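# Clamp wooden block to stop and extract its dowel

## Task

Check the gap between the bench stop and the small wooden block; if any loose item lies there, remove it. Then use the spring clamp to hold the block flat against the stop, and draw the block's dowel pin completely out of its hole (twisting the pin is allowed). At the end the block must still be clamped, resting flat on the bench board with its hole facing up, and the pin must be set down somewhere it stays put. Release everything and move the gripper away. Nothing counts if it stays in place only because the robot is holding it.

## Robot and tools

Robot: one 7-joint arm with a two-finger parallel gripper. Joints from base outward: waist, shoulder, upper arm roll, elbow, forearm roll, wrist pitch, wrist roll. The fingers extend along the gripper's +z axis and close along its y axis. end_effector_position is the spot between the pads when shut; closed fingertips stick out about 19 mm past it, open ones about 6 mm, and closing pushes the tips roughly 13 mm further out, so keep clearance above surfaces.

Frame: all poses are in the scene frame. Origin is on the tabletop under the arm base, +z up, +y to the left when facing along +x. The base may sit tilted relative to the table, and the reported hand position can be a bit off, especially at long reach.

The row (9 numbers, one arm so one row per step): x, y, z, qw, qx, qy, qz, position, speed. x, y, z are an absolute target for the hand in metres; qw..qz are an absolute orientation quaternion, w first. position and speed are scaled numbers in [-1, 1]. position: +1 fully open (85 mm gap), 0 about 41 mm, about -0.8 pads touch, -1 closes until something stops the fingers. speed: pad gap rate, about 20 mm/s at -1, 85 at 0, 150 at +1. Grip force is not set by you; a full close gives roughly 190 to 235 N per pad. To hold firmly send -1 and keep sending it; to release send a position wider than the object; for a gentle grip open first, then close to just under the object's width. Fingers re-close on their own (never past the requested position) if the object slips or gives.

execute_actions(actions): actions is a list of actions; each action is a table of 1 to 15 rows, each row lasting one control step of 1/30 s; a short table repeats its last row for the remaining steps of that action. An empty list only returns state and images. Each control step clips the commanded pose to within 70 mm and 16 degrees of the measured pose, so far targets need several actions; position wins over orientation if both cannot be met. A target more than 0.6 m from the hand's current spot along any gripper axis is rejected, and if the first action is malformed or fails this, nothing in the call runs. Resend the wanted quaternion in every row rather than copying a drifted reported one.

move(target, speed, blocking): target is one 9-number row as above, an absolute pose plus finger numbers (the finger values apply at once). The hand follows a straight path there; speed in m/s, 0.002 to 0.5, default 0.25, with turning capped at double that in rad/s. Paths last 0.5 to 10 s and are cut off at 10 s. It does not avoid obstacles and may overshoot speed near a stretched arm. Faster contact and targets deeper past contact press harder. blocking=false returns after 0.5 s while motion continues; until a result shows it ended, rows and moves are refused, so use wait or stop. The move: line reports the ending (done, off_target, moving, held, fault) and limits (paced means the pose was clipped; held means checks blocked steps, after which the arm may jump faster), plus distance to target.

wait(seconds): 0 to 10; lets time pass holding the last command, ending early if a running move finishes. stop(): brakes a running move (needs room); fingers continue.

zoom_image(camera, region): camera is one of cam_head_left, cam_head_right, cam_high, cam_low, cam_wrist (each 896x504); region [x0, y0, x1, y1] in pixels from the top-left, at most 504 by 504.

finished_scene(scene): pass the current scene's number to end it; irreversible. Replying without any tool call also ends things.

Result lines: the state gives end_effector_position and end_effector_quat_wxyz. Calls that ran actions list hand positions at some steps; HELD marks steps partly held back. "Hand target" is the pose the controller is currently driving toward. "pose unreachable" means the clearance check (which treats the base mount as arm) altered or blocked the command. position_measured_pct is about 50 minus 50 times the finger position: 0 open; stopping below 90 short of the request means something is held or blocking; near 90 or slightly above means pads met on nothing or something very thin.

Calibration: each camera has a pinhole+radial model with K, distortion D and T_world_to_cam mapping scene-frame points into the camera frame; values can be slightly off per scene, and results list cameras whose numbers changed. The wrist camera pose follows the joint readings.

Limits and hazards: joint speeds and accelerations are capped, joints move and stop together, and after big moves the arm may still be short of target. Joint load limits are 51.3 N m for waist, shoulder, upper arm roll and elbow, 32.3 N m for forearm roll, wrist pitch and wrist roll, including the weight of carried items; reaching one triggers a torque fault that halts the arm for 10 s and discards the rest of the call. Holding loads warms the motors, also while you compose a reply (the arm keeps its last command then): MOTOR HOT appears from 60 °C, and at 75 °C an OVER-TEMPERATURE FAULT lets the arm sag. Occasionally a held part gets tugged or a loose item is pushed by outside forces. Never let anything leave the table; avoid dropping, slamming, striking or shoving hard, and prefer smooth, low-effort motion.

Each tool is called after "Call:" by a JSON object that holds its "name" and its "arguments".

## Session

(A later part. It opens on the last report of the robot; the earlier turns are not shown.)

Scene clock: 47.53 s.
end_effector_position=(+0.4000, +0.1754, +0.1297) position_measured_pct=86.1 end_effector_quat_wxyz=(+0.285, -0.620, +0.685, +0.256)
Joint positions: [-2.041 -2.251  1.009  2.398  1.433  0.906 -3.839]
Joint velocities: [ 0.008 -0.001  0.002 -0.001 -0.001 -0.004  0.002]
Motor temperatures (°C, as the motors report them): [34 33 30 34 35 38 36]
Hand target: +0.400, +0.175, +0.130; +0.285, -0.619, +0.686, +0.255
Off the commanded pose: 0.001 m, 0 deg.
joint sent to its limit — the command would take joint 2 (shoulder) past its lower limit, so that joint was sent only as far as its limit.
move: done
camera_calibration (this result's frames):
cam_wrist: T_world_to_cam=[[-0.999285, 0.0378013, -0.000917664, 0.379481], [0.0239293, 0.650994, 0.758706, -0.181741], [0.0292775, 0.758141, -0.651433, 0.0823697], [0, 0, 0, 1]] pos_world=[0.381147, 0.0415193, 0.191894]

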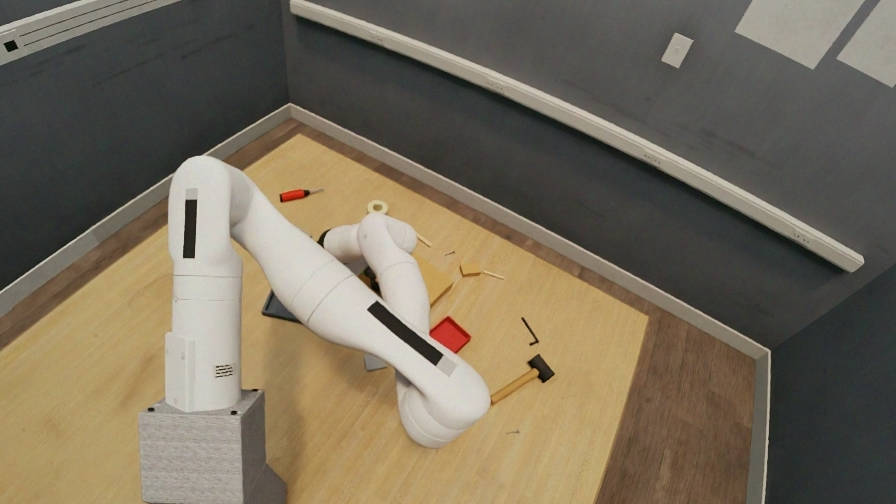

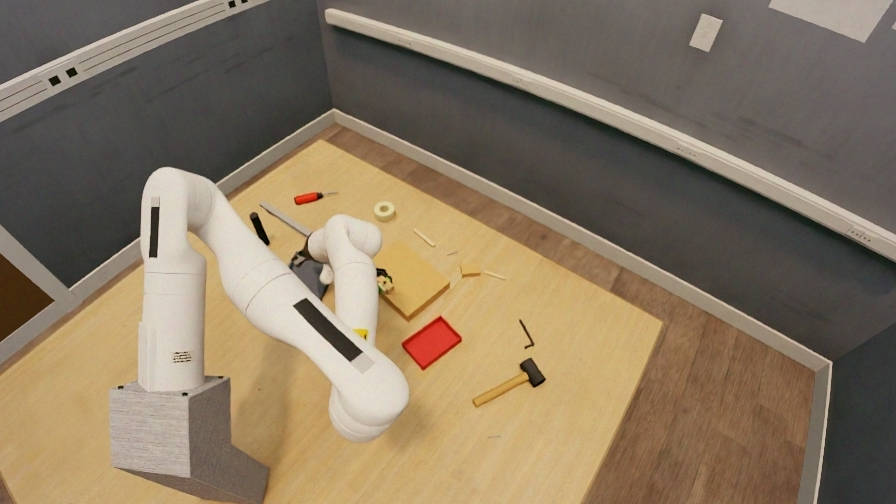

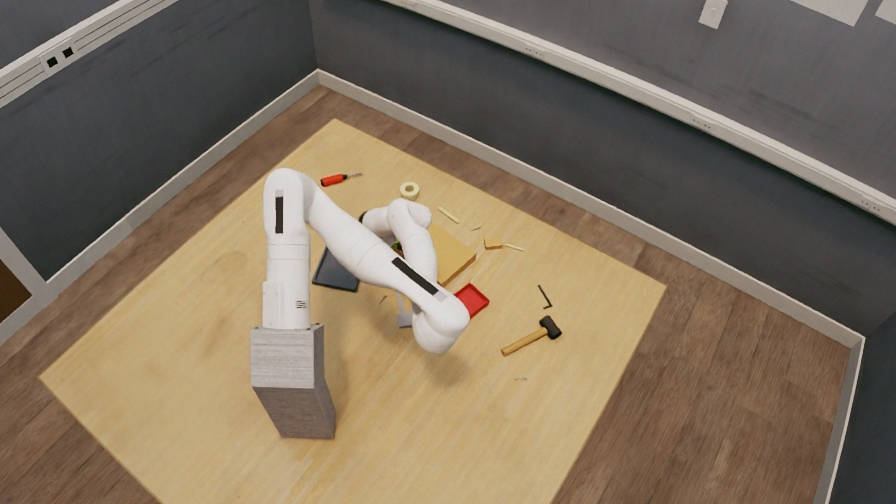

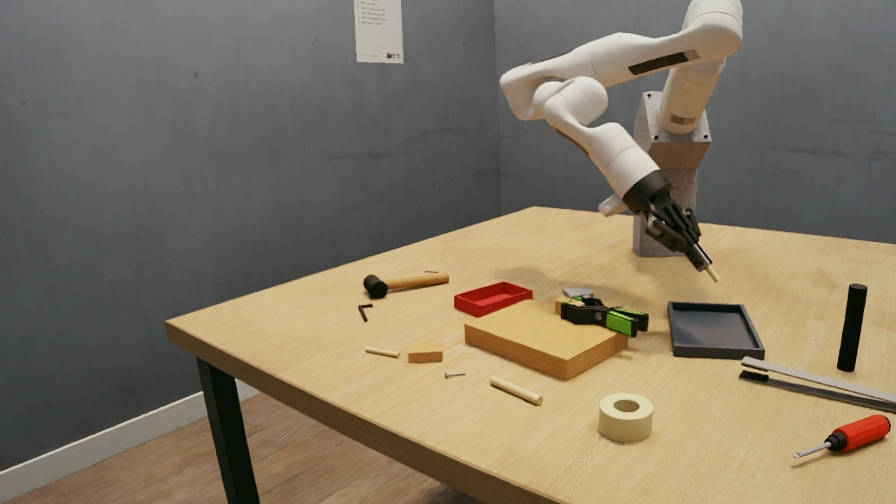

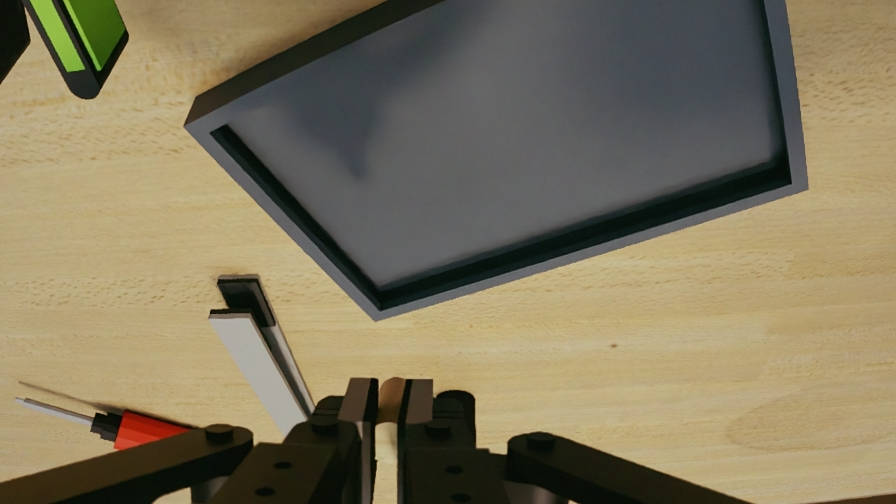

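Call:
{"name": "move", "arguments": {"target": [0.385,0.18,0.045,-0.2843,0.6181,-0.6864,-0.2560,-1,0], "speed": 0.08}}

Call:
{"name": "zoom_image", "arguments": {"camera": "cam_low", "region": [540,200,800,380]}}

Scene clock: 49.20 s.
end_effector_position=(+0.3845, +0.1801, +0.0449) position_measured_pct=86.1 end_effector_quat_wxyz=(+0.284, -0.619, +0.686, +0.256)
Joint positions: [-2.099 -2.251  1.306  2.278  1.59   0.685 -3.716]
Joint velocities: [-0.002  0.002  0.001 -0.004 -0.001 -0.002 -0.   ]
Motor temperatures (°C, as the motors report them): [34 33 30 34 35 38 36]
Hand target: +0.384, +0.180, +0.045; +0.284, -0.619, +0.686, +0.256
Off the commanded pose: 0.001 m, 0 deg.
move: done
camera_calibration (this result's frames):
cam_wrist: T_world_to_cam=[[-0.999224, 0.0393481, 0.00155344, 0.363295], [0.0268237, 0.651233, 0.758404, -0.121194], [0.0288301, 0.757857, -0.651783, 0.0243008], [0, 0, 0, 1]] pos_world=[0.365564, 0.0462143, 0.107189]

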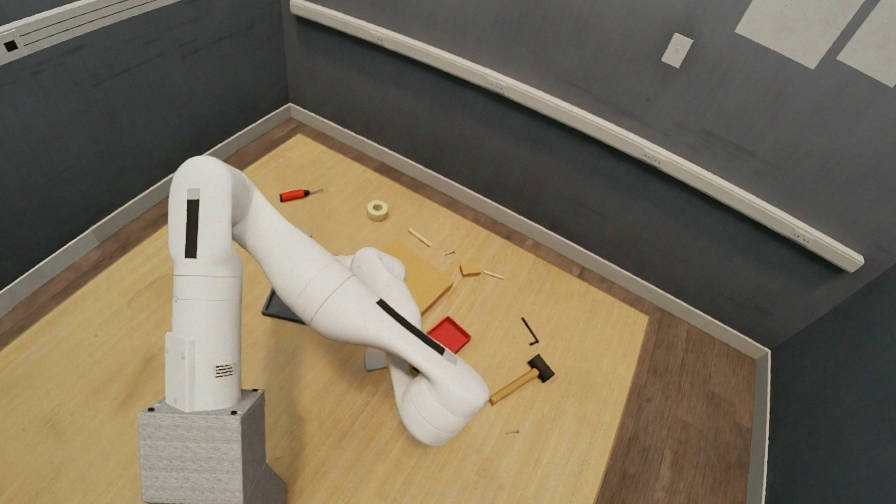

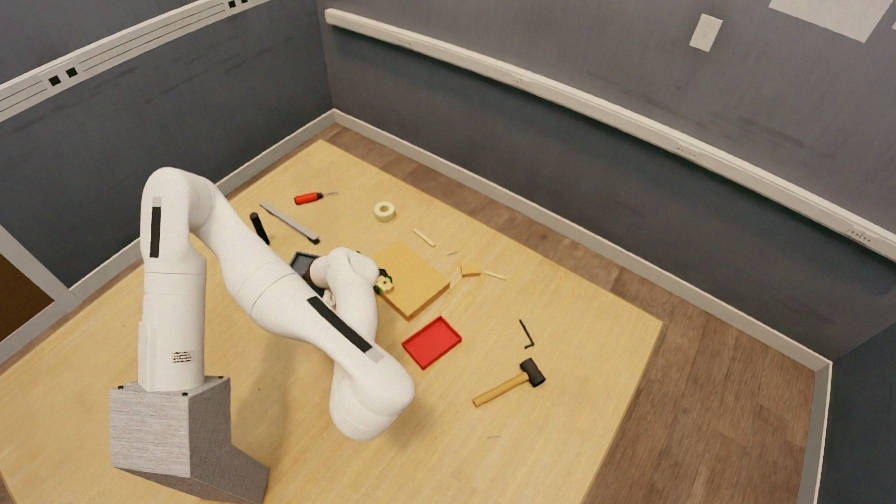

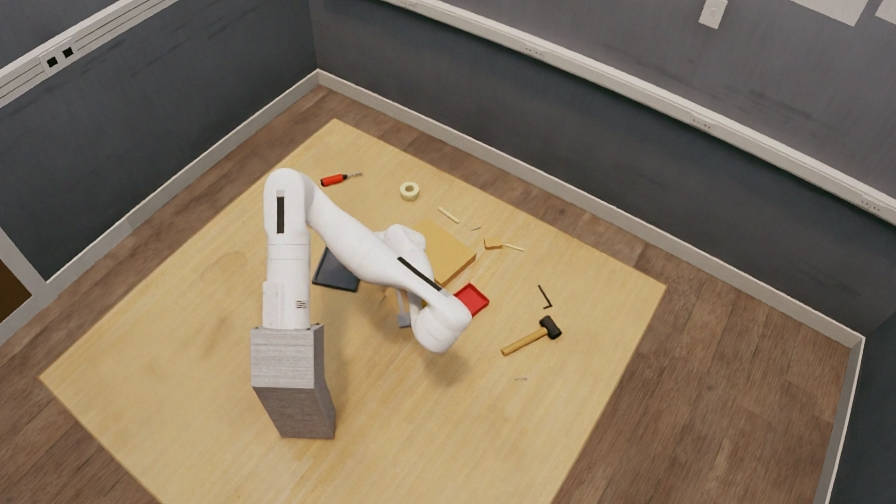

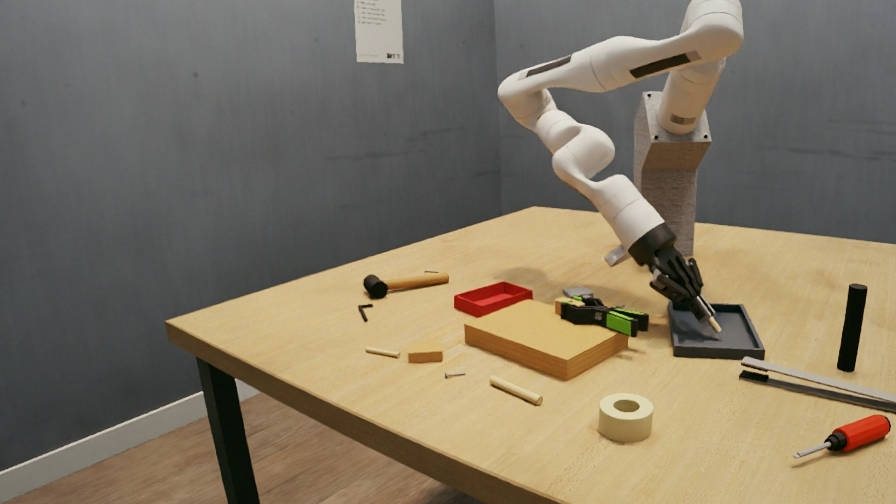

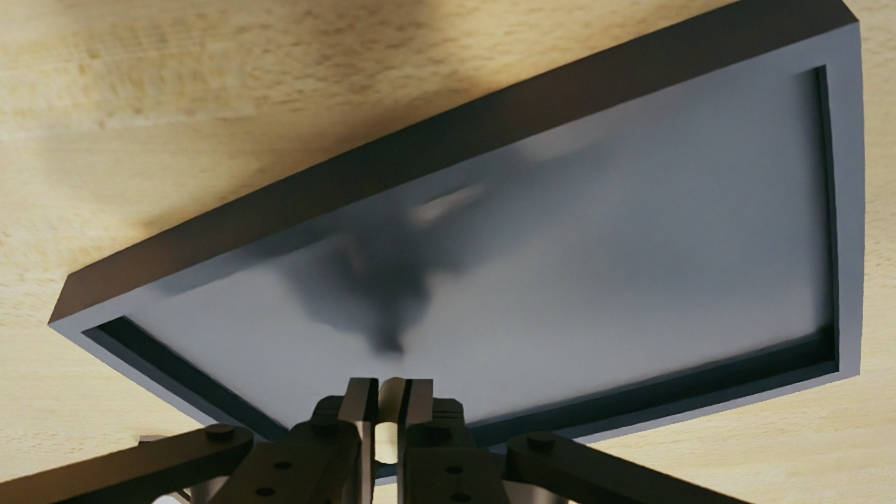

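Region (540, 200, 800, 380) of cam_low's 896x504 image, scaled by 1.938, with more detail than that image has; it fills the top 349 rows of this view, and the rest is white.

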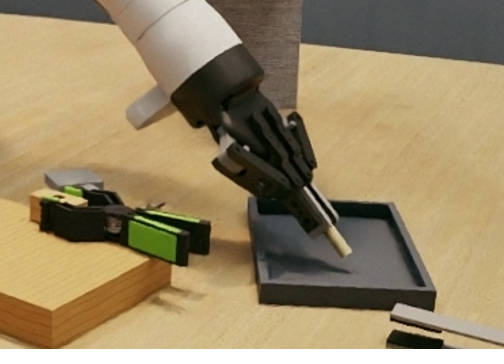

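Call:
{"name": "move", "arguments": {"target": [0.385,0.18,0.036,-0.2843,0.6181,-0.6864,-0.2560,-1,0], "speed": 0.015}}

Call:
{"name": "zoom_image", "arguments": {"camera": "cam_low", "region": [650,270,780,370]}}

Scene clock: 50.33 s.
end_effector_position=(+0.3850, +0.1799, +0.0360) position_measured_pct=86.1 end_effector_quat_wxyz=(+0.284, -0.618, +0.686, +0.256)
Joint positions: [-2.111 -2.251  1.321  2.258  1.594  0.667 -3.699]
Joint velocities: [-0.001  0.001  0.001 -0.    -0.001 -0.001 -0.   ]
Motor temperatures (°C, as the motors report them): [34 33 30 34 35 38 36]
Hand target: +0.385, +0.180, +0.036; +0.284, -0.618, +0.687, +0.256
Off the commanded pose: 0.000 m, 0 deg.
move: done
camera_calibration (this result's frames):
cam_wrist: T_world_to_cam=[[-0.999192, 0.0401668, 0.00148417, 0.36365], [0.0272936, 0.650924, 0.758652, -0.114536], [0.0295066, 0.758079, -0.651494, 0.0183027], [0, 0, 0, 1]] pos_world=[0.365942, 0.0460729, 0.0982776]

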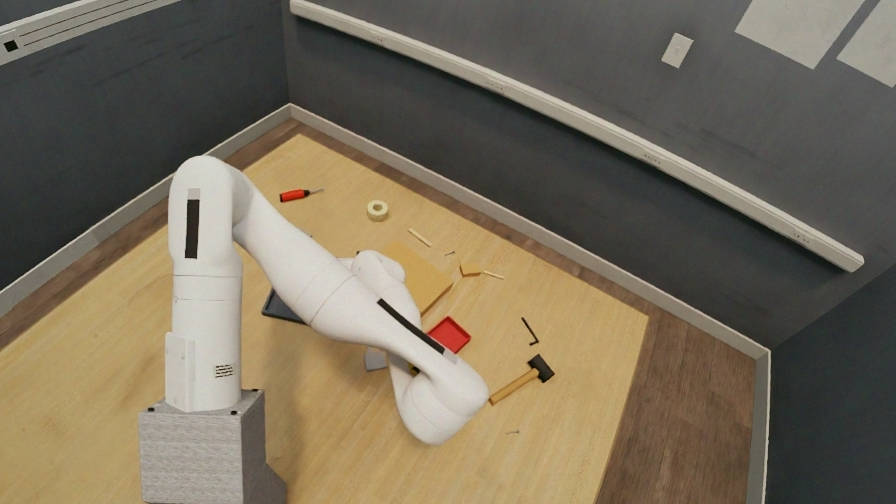

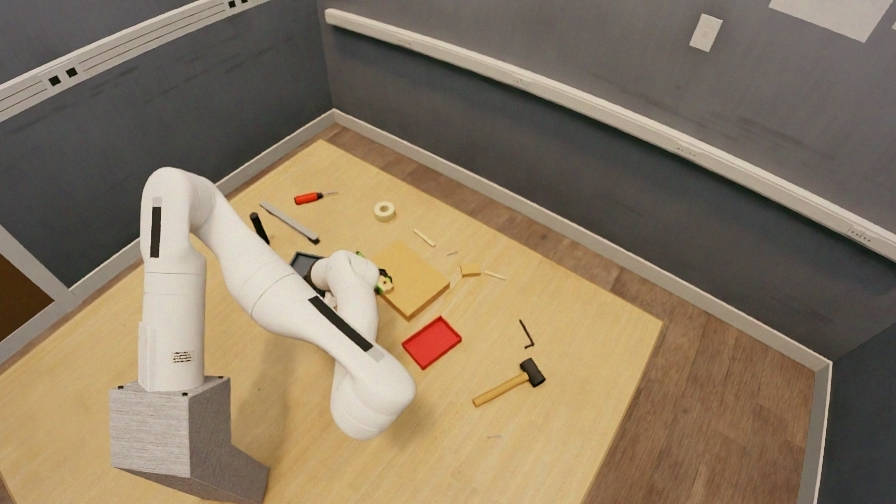

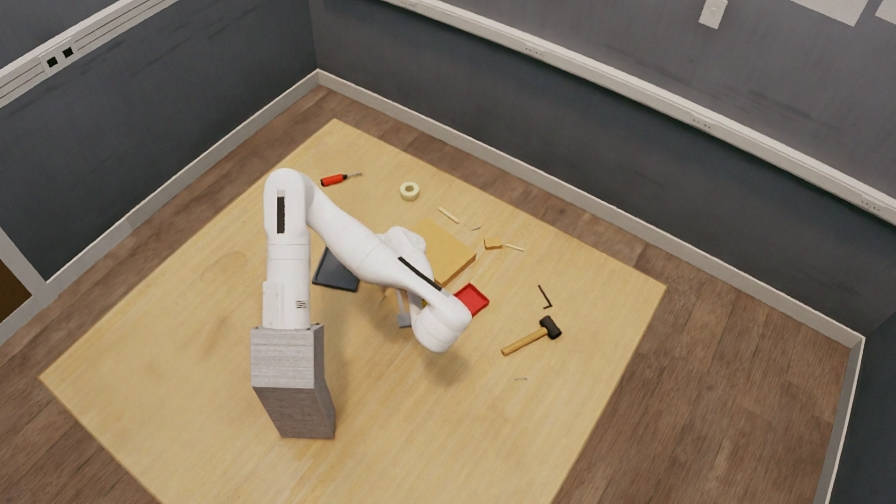

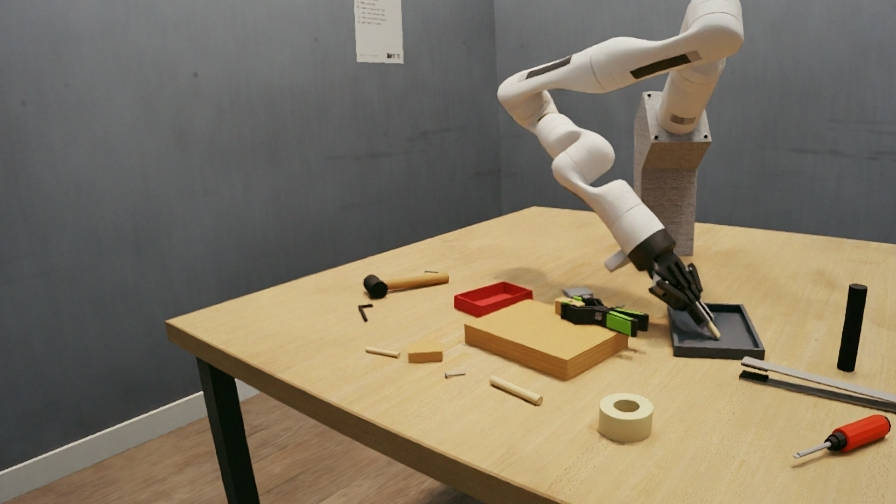

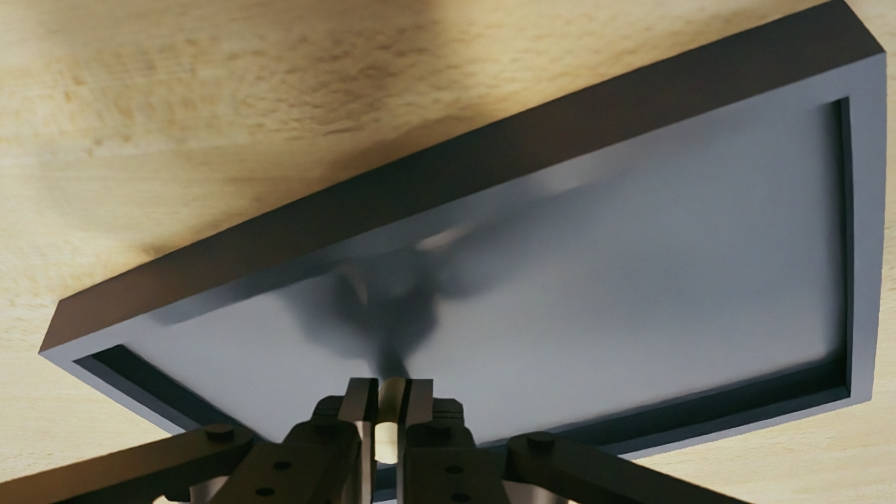

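Region (650, 270, 780, 370) of cam_low's 896x504 image, scaled by 3.877, with more detail than that image has; it fills the top 388 rows of this view, and the rest is white.

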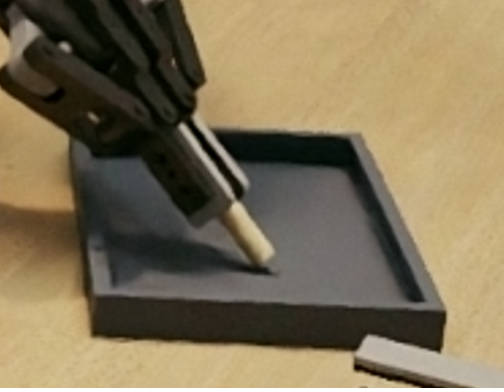

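Shadow about meets the tip. Lower slightly more and release.

Call:
{"name": "execute_actions", "arguments": {"actions": [[[0.385,0.18,0.0345,-0.2843,0.6181,-0.6864,-0.2560,-1,0]],[[0.385,0.18,0.0345,-0.2843,0.6181,-0.6864,-0.2560,-0.3,-1]],[[0.385,0.18,0.0345,-0.2843,0.6181,-0.6864,-0.2560,-0.3,-1]]]}}

Call:
{"name": "move", "arguments": {"target": [0.40,0.17,0.22,-0.2843,0.6181,-0.6864,-0.2560,-0.3,0], "speed": 0.15}}

Call:
{"name": "zoom_image", "arguments": {"camera": "cam_low", "region": [520,260,800,390]}}

Scene clock: 52.07 s.
end_effector_position=(+0.3850, +0.1800, +0.0345) position_measured_pct=66.7 end_effector_quat_wxyz=(+0.284, -0.618, +0.687, +0.256)
Joint positions: [-2.113 -2.251  1.324  2.254  1.594  0.664 -3.696]
Joint velocities: [-0.  0. -0. -0.  0.  0.  0.]
Motor temperatures (°C, as the motors report them): [34 33 30 34 35 38 36]
Hand target: +0.385, +0.180, +0.034; +0.284, -0.618, +0.687, +0.256
Off the commanded pose: 0.000 m, 0 deg.
Step readings (end_effector_position; steps 1 to 15: 1st action; 16 to 30: 2nd action; 31 to 45: 3rd action):
0: (+0.3850, +0.1800, +0.0360)
1: (+0.3850, +0.1800, +0.0358)
2: (+0.3850, +0.1801, +0.0352)
4: (+0.3850, +0.1800, +0.0347)
8: (+0.3850, +0.1801, +0.0346)
15: (+0.3850, +0.1801, +0.0346)
16: (+0.3850, +0.1801, +0.0346)
17: (+0.3850, +0.1801, +0.0346)
19: (+0.3850, +0.1801, +0.0346)
23: (+0.3850, +0.1801, +0.0346)
30: (+0.3850, +0.1800, +0.0345)
31: (+0.3850, +0.1800, +0.0345)
32: (+0.3850, +0.1800, +0.0345)
34: (+0.3850, +0.1800, +0.0345)
38: (+0.3850, +0.1800, +0.0345)
45: end_effector_position above
camera_calibration (this result's frames):
cam_wrist: T_world_to_cam=[[-0.999177, 0.04053, 0.00160725, 0.363595], [0.0276141, 0.650672, 0.758857, -0.113514], [0.0297107, 0.758277, -0.651255, 0.0171421], [0, 0, 0, 1]] pos_world=[0.365921, 0.0461253, 0.0967202]

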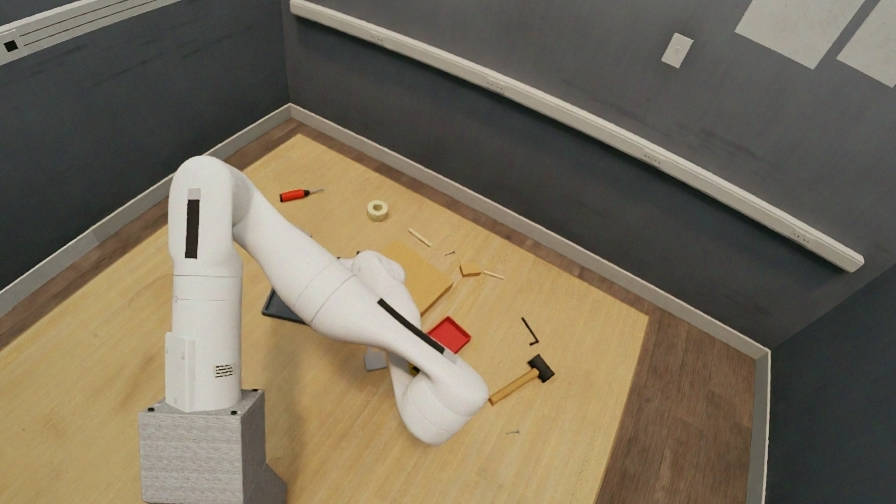

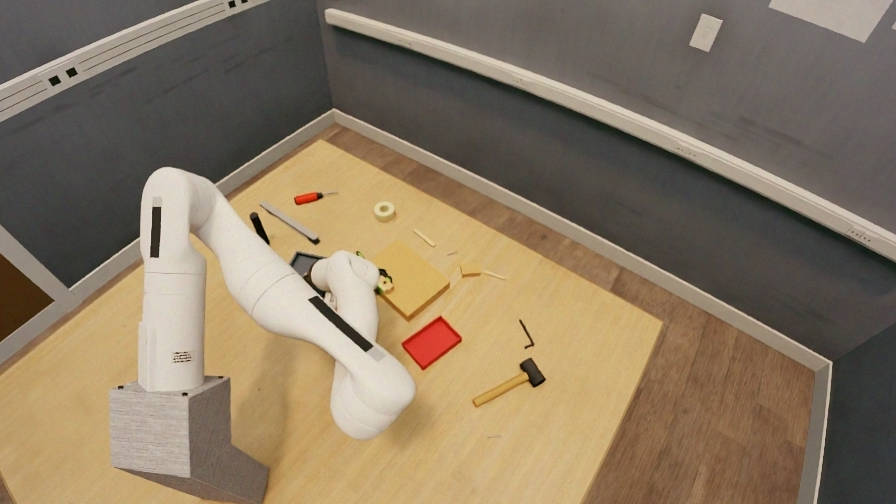

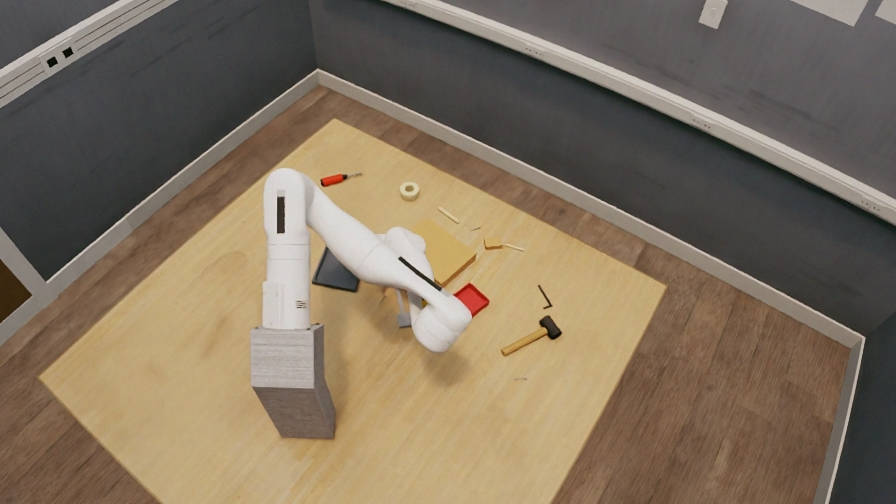

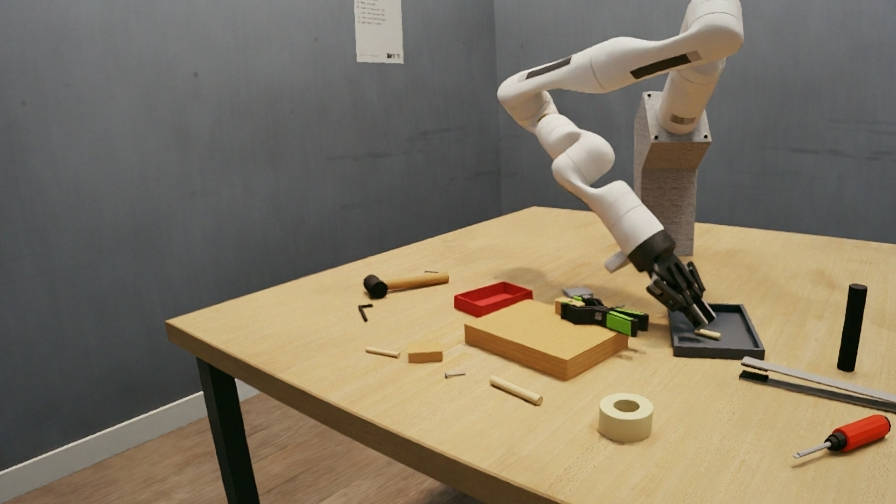

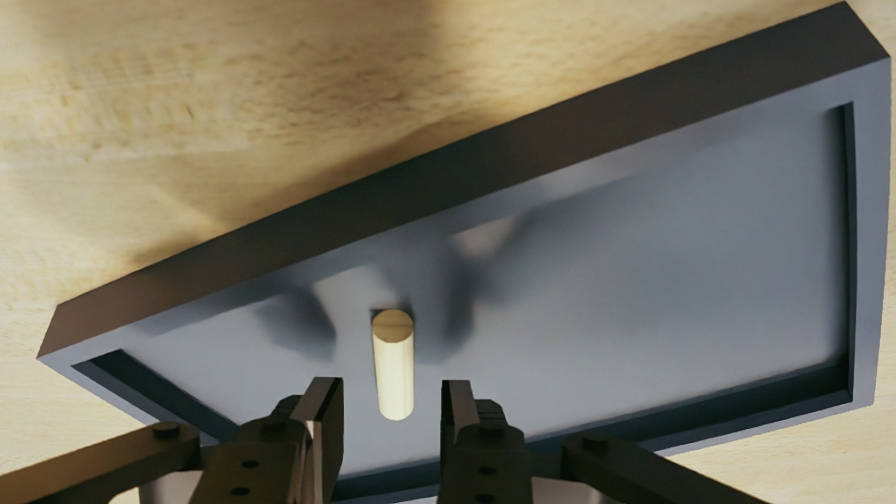

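Scene clock: 53.73 s.
end_effector_position=(+0.4011, +0.1698, +0.2205) position_measured_pct=65.1 end_effector_quat_wxyz=(+0.285, -0.618, +0.686, +0.256)
Joint positions: [-1.787 -1.999  1.011  2.483  1.105  0.737 -3.82 ]
Joint velocities: [ 0.005  0.002 -0.003 -0.001  0.     0.004 -0.002]
Motor temperatures (°C, as the motors report them): [34 33 30 34 35 38 36]
Hand target: +0.401, +0.170, +0.221; +0.285, -0.618, +0.687, +0.256
Off the commanded pose: 0.001 m, 0 deg.
move: done
camera_calibration (this result's frames):
cam_wrist: T_world_to_cam=[[-0.999147, 0.0412938, 0.000483462, 0.379916], [0.0272102, 0.649483, 0.759889, -0.248382], [0.0310647, 0.759254, -0.650053, 0.144574], [0, 0, 0, 1]] pos_world=[0.381859, 0.0358637, 0.28254]

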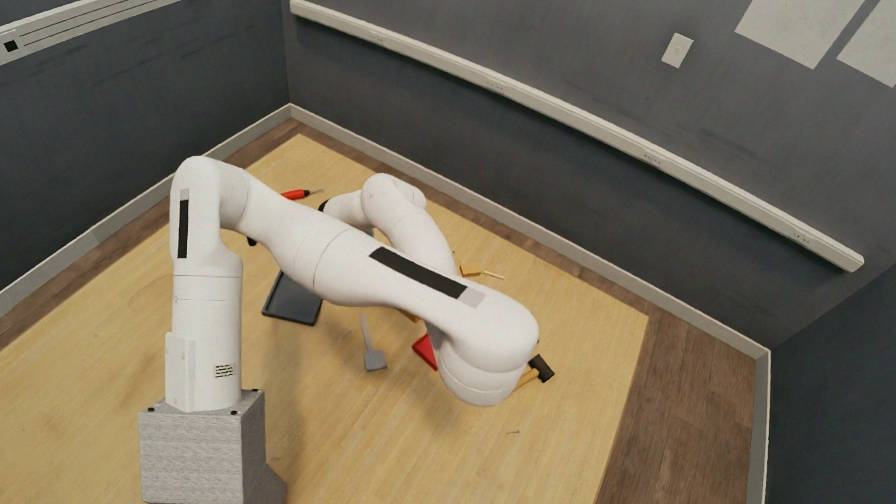

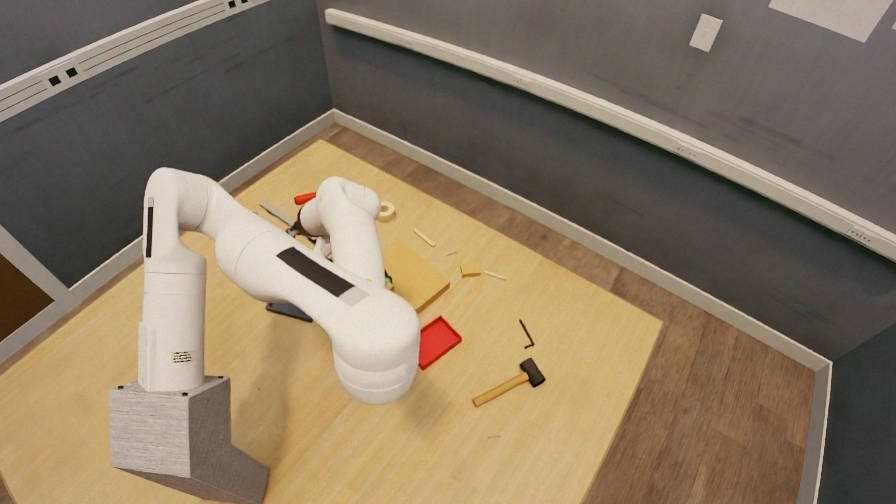

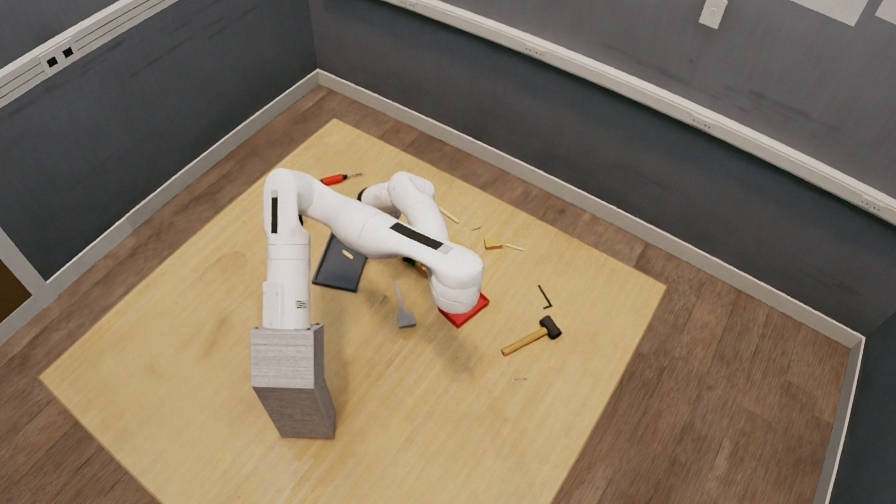

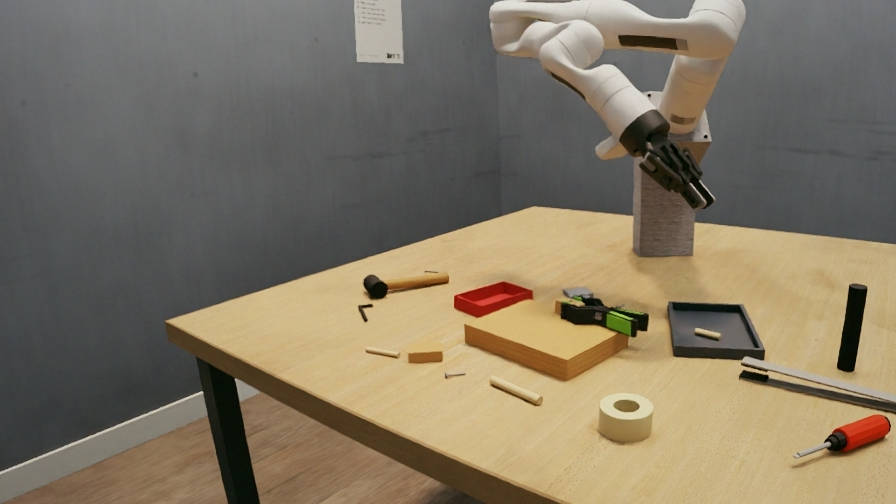

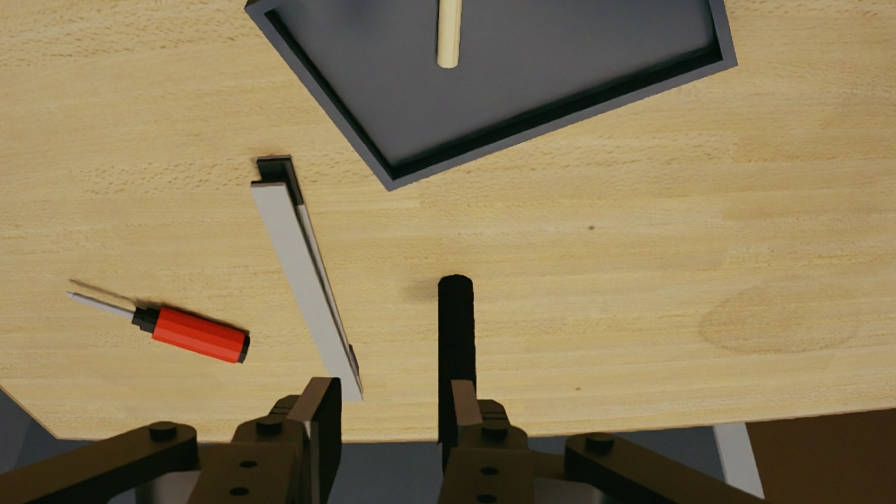

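Region (520, 260, 800, 390) of cam_low's 896x504 image, scaled by 1.800, with more detail than that image has; it fills the top 234 rows of this view, and the rest is white.

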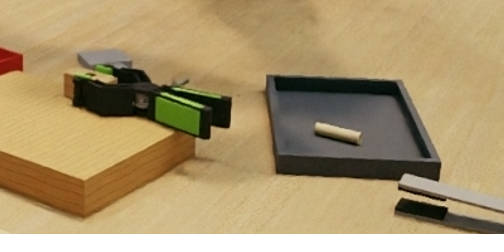

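Call:
{"name": "finished_scene", "arguments": {"scene": 2}}

The scene is finished: the task was done.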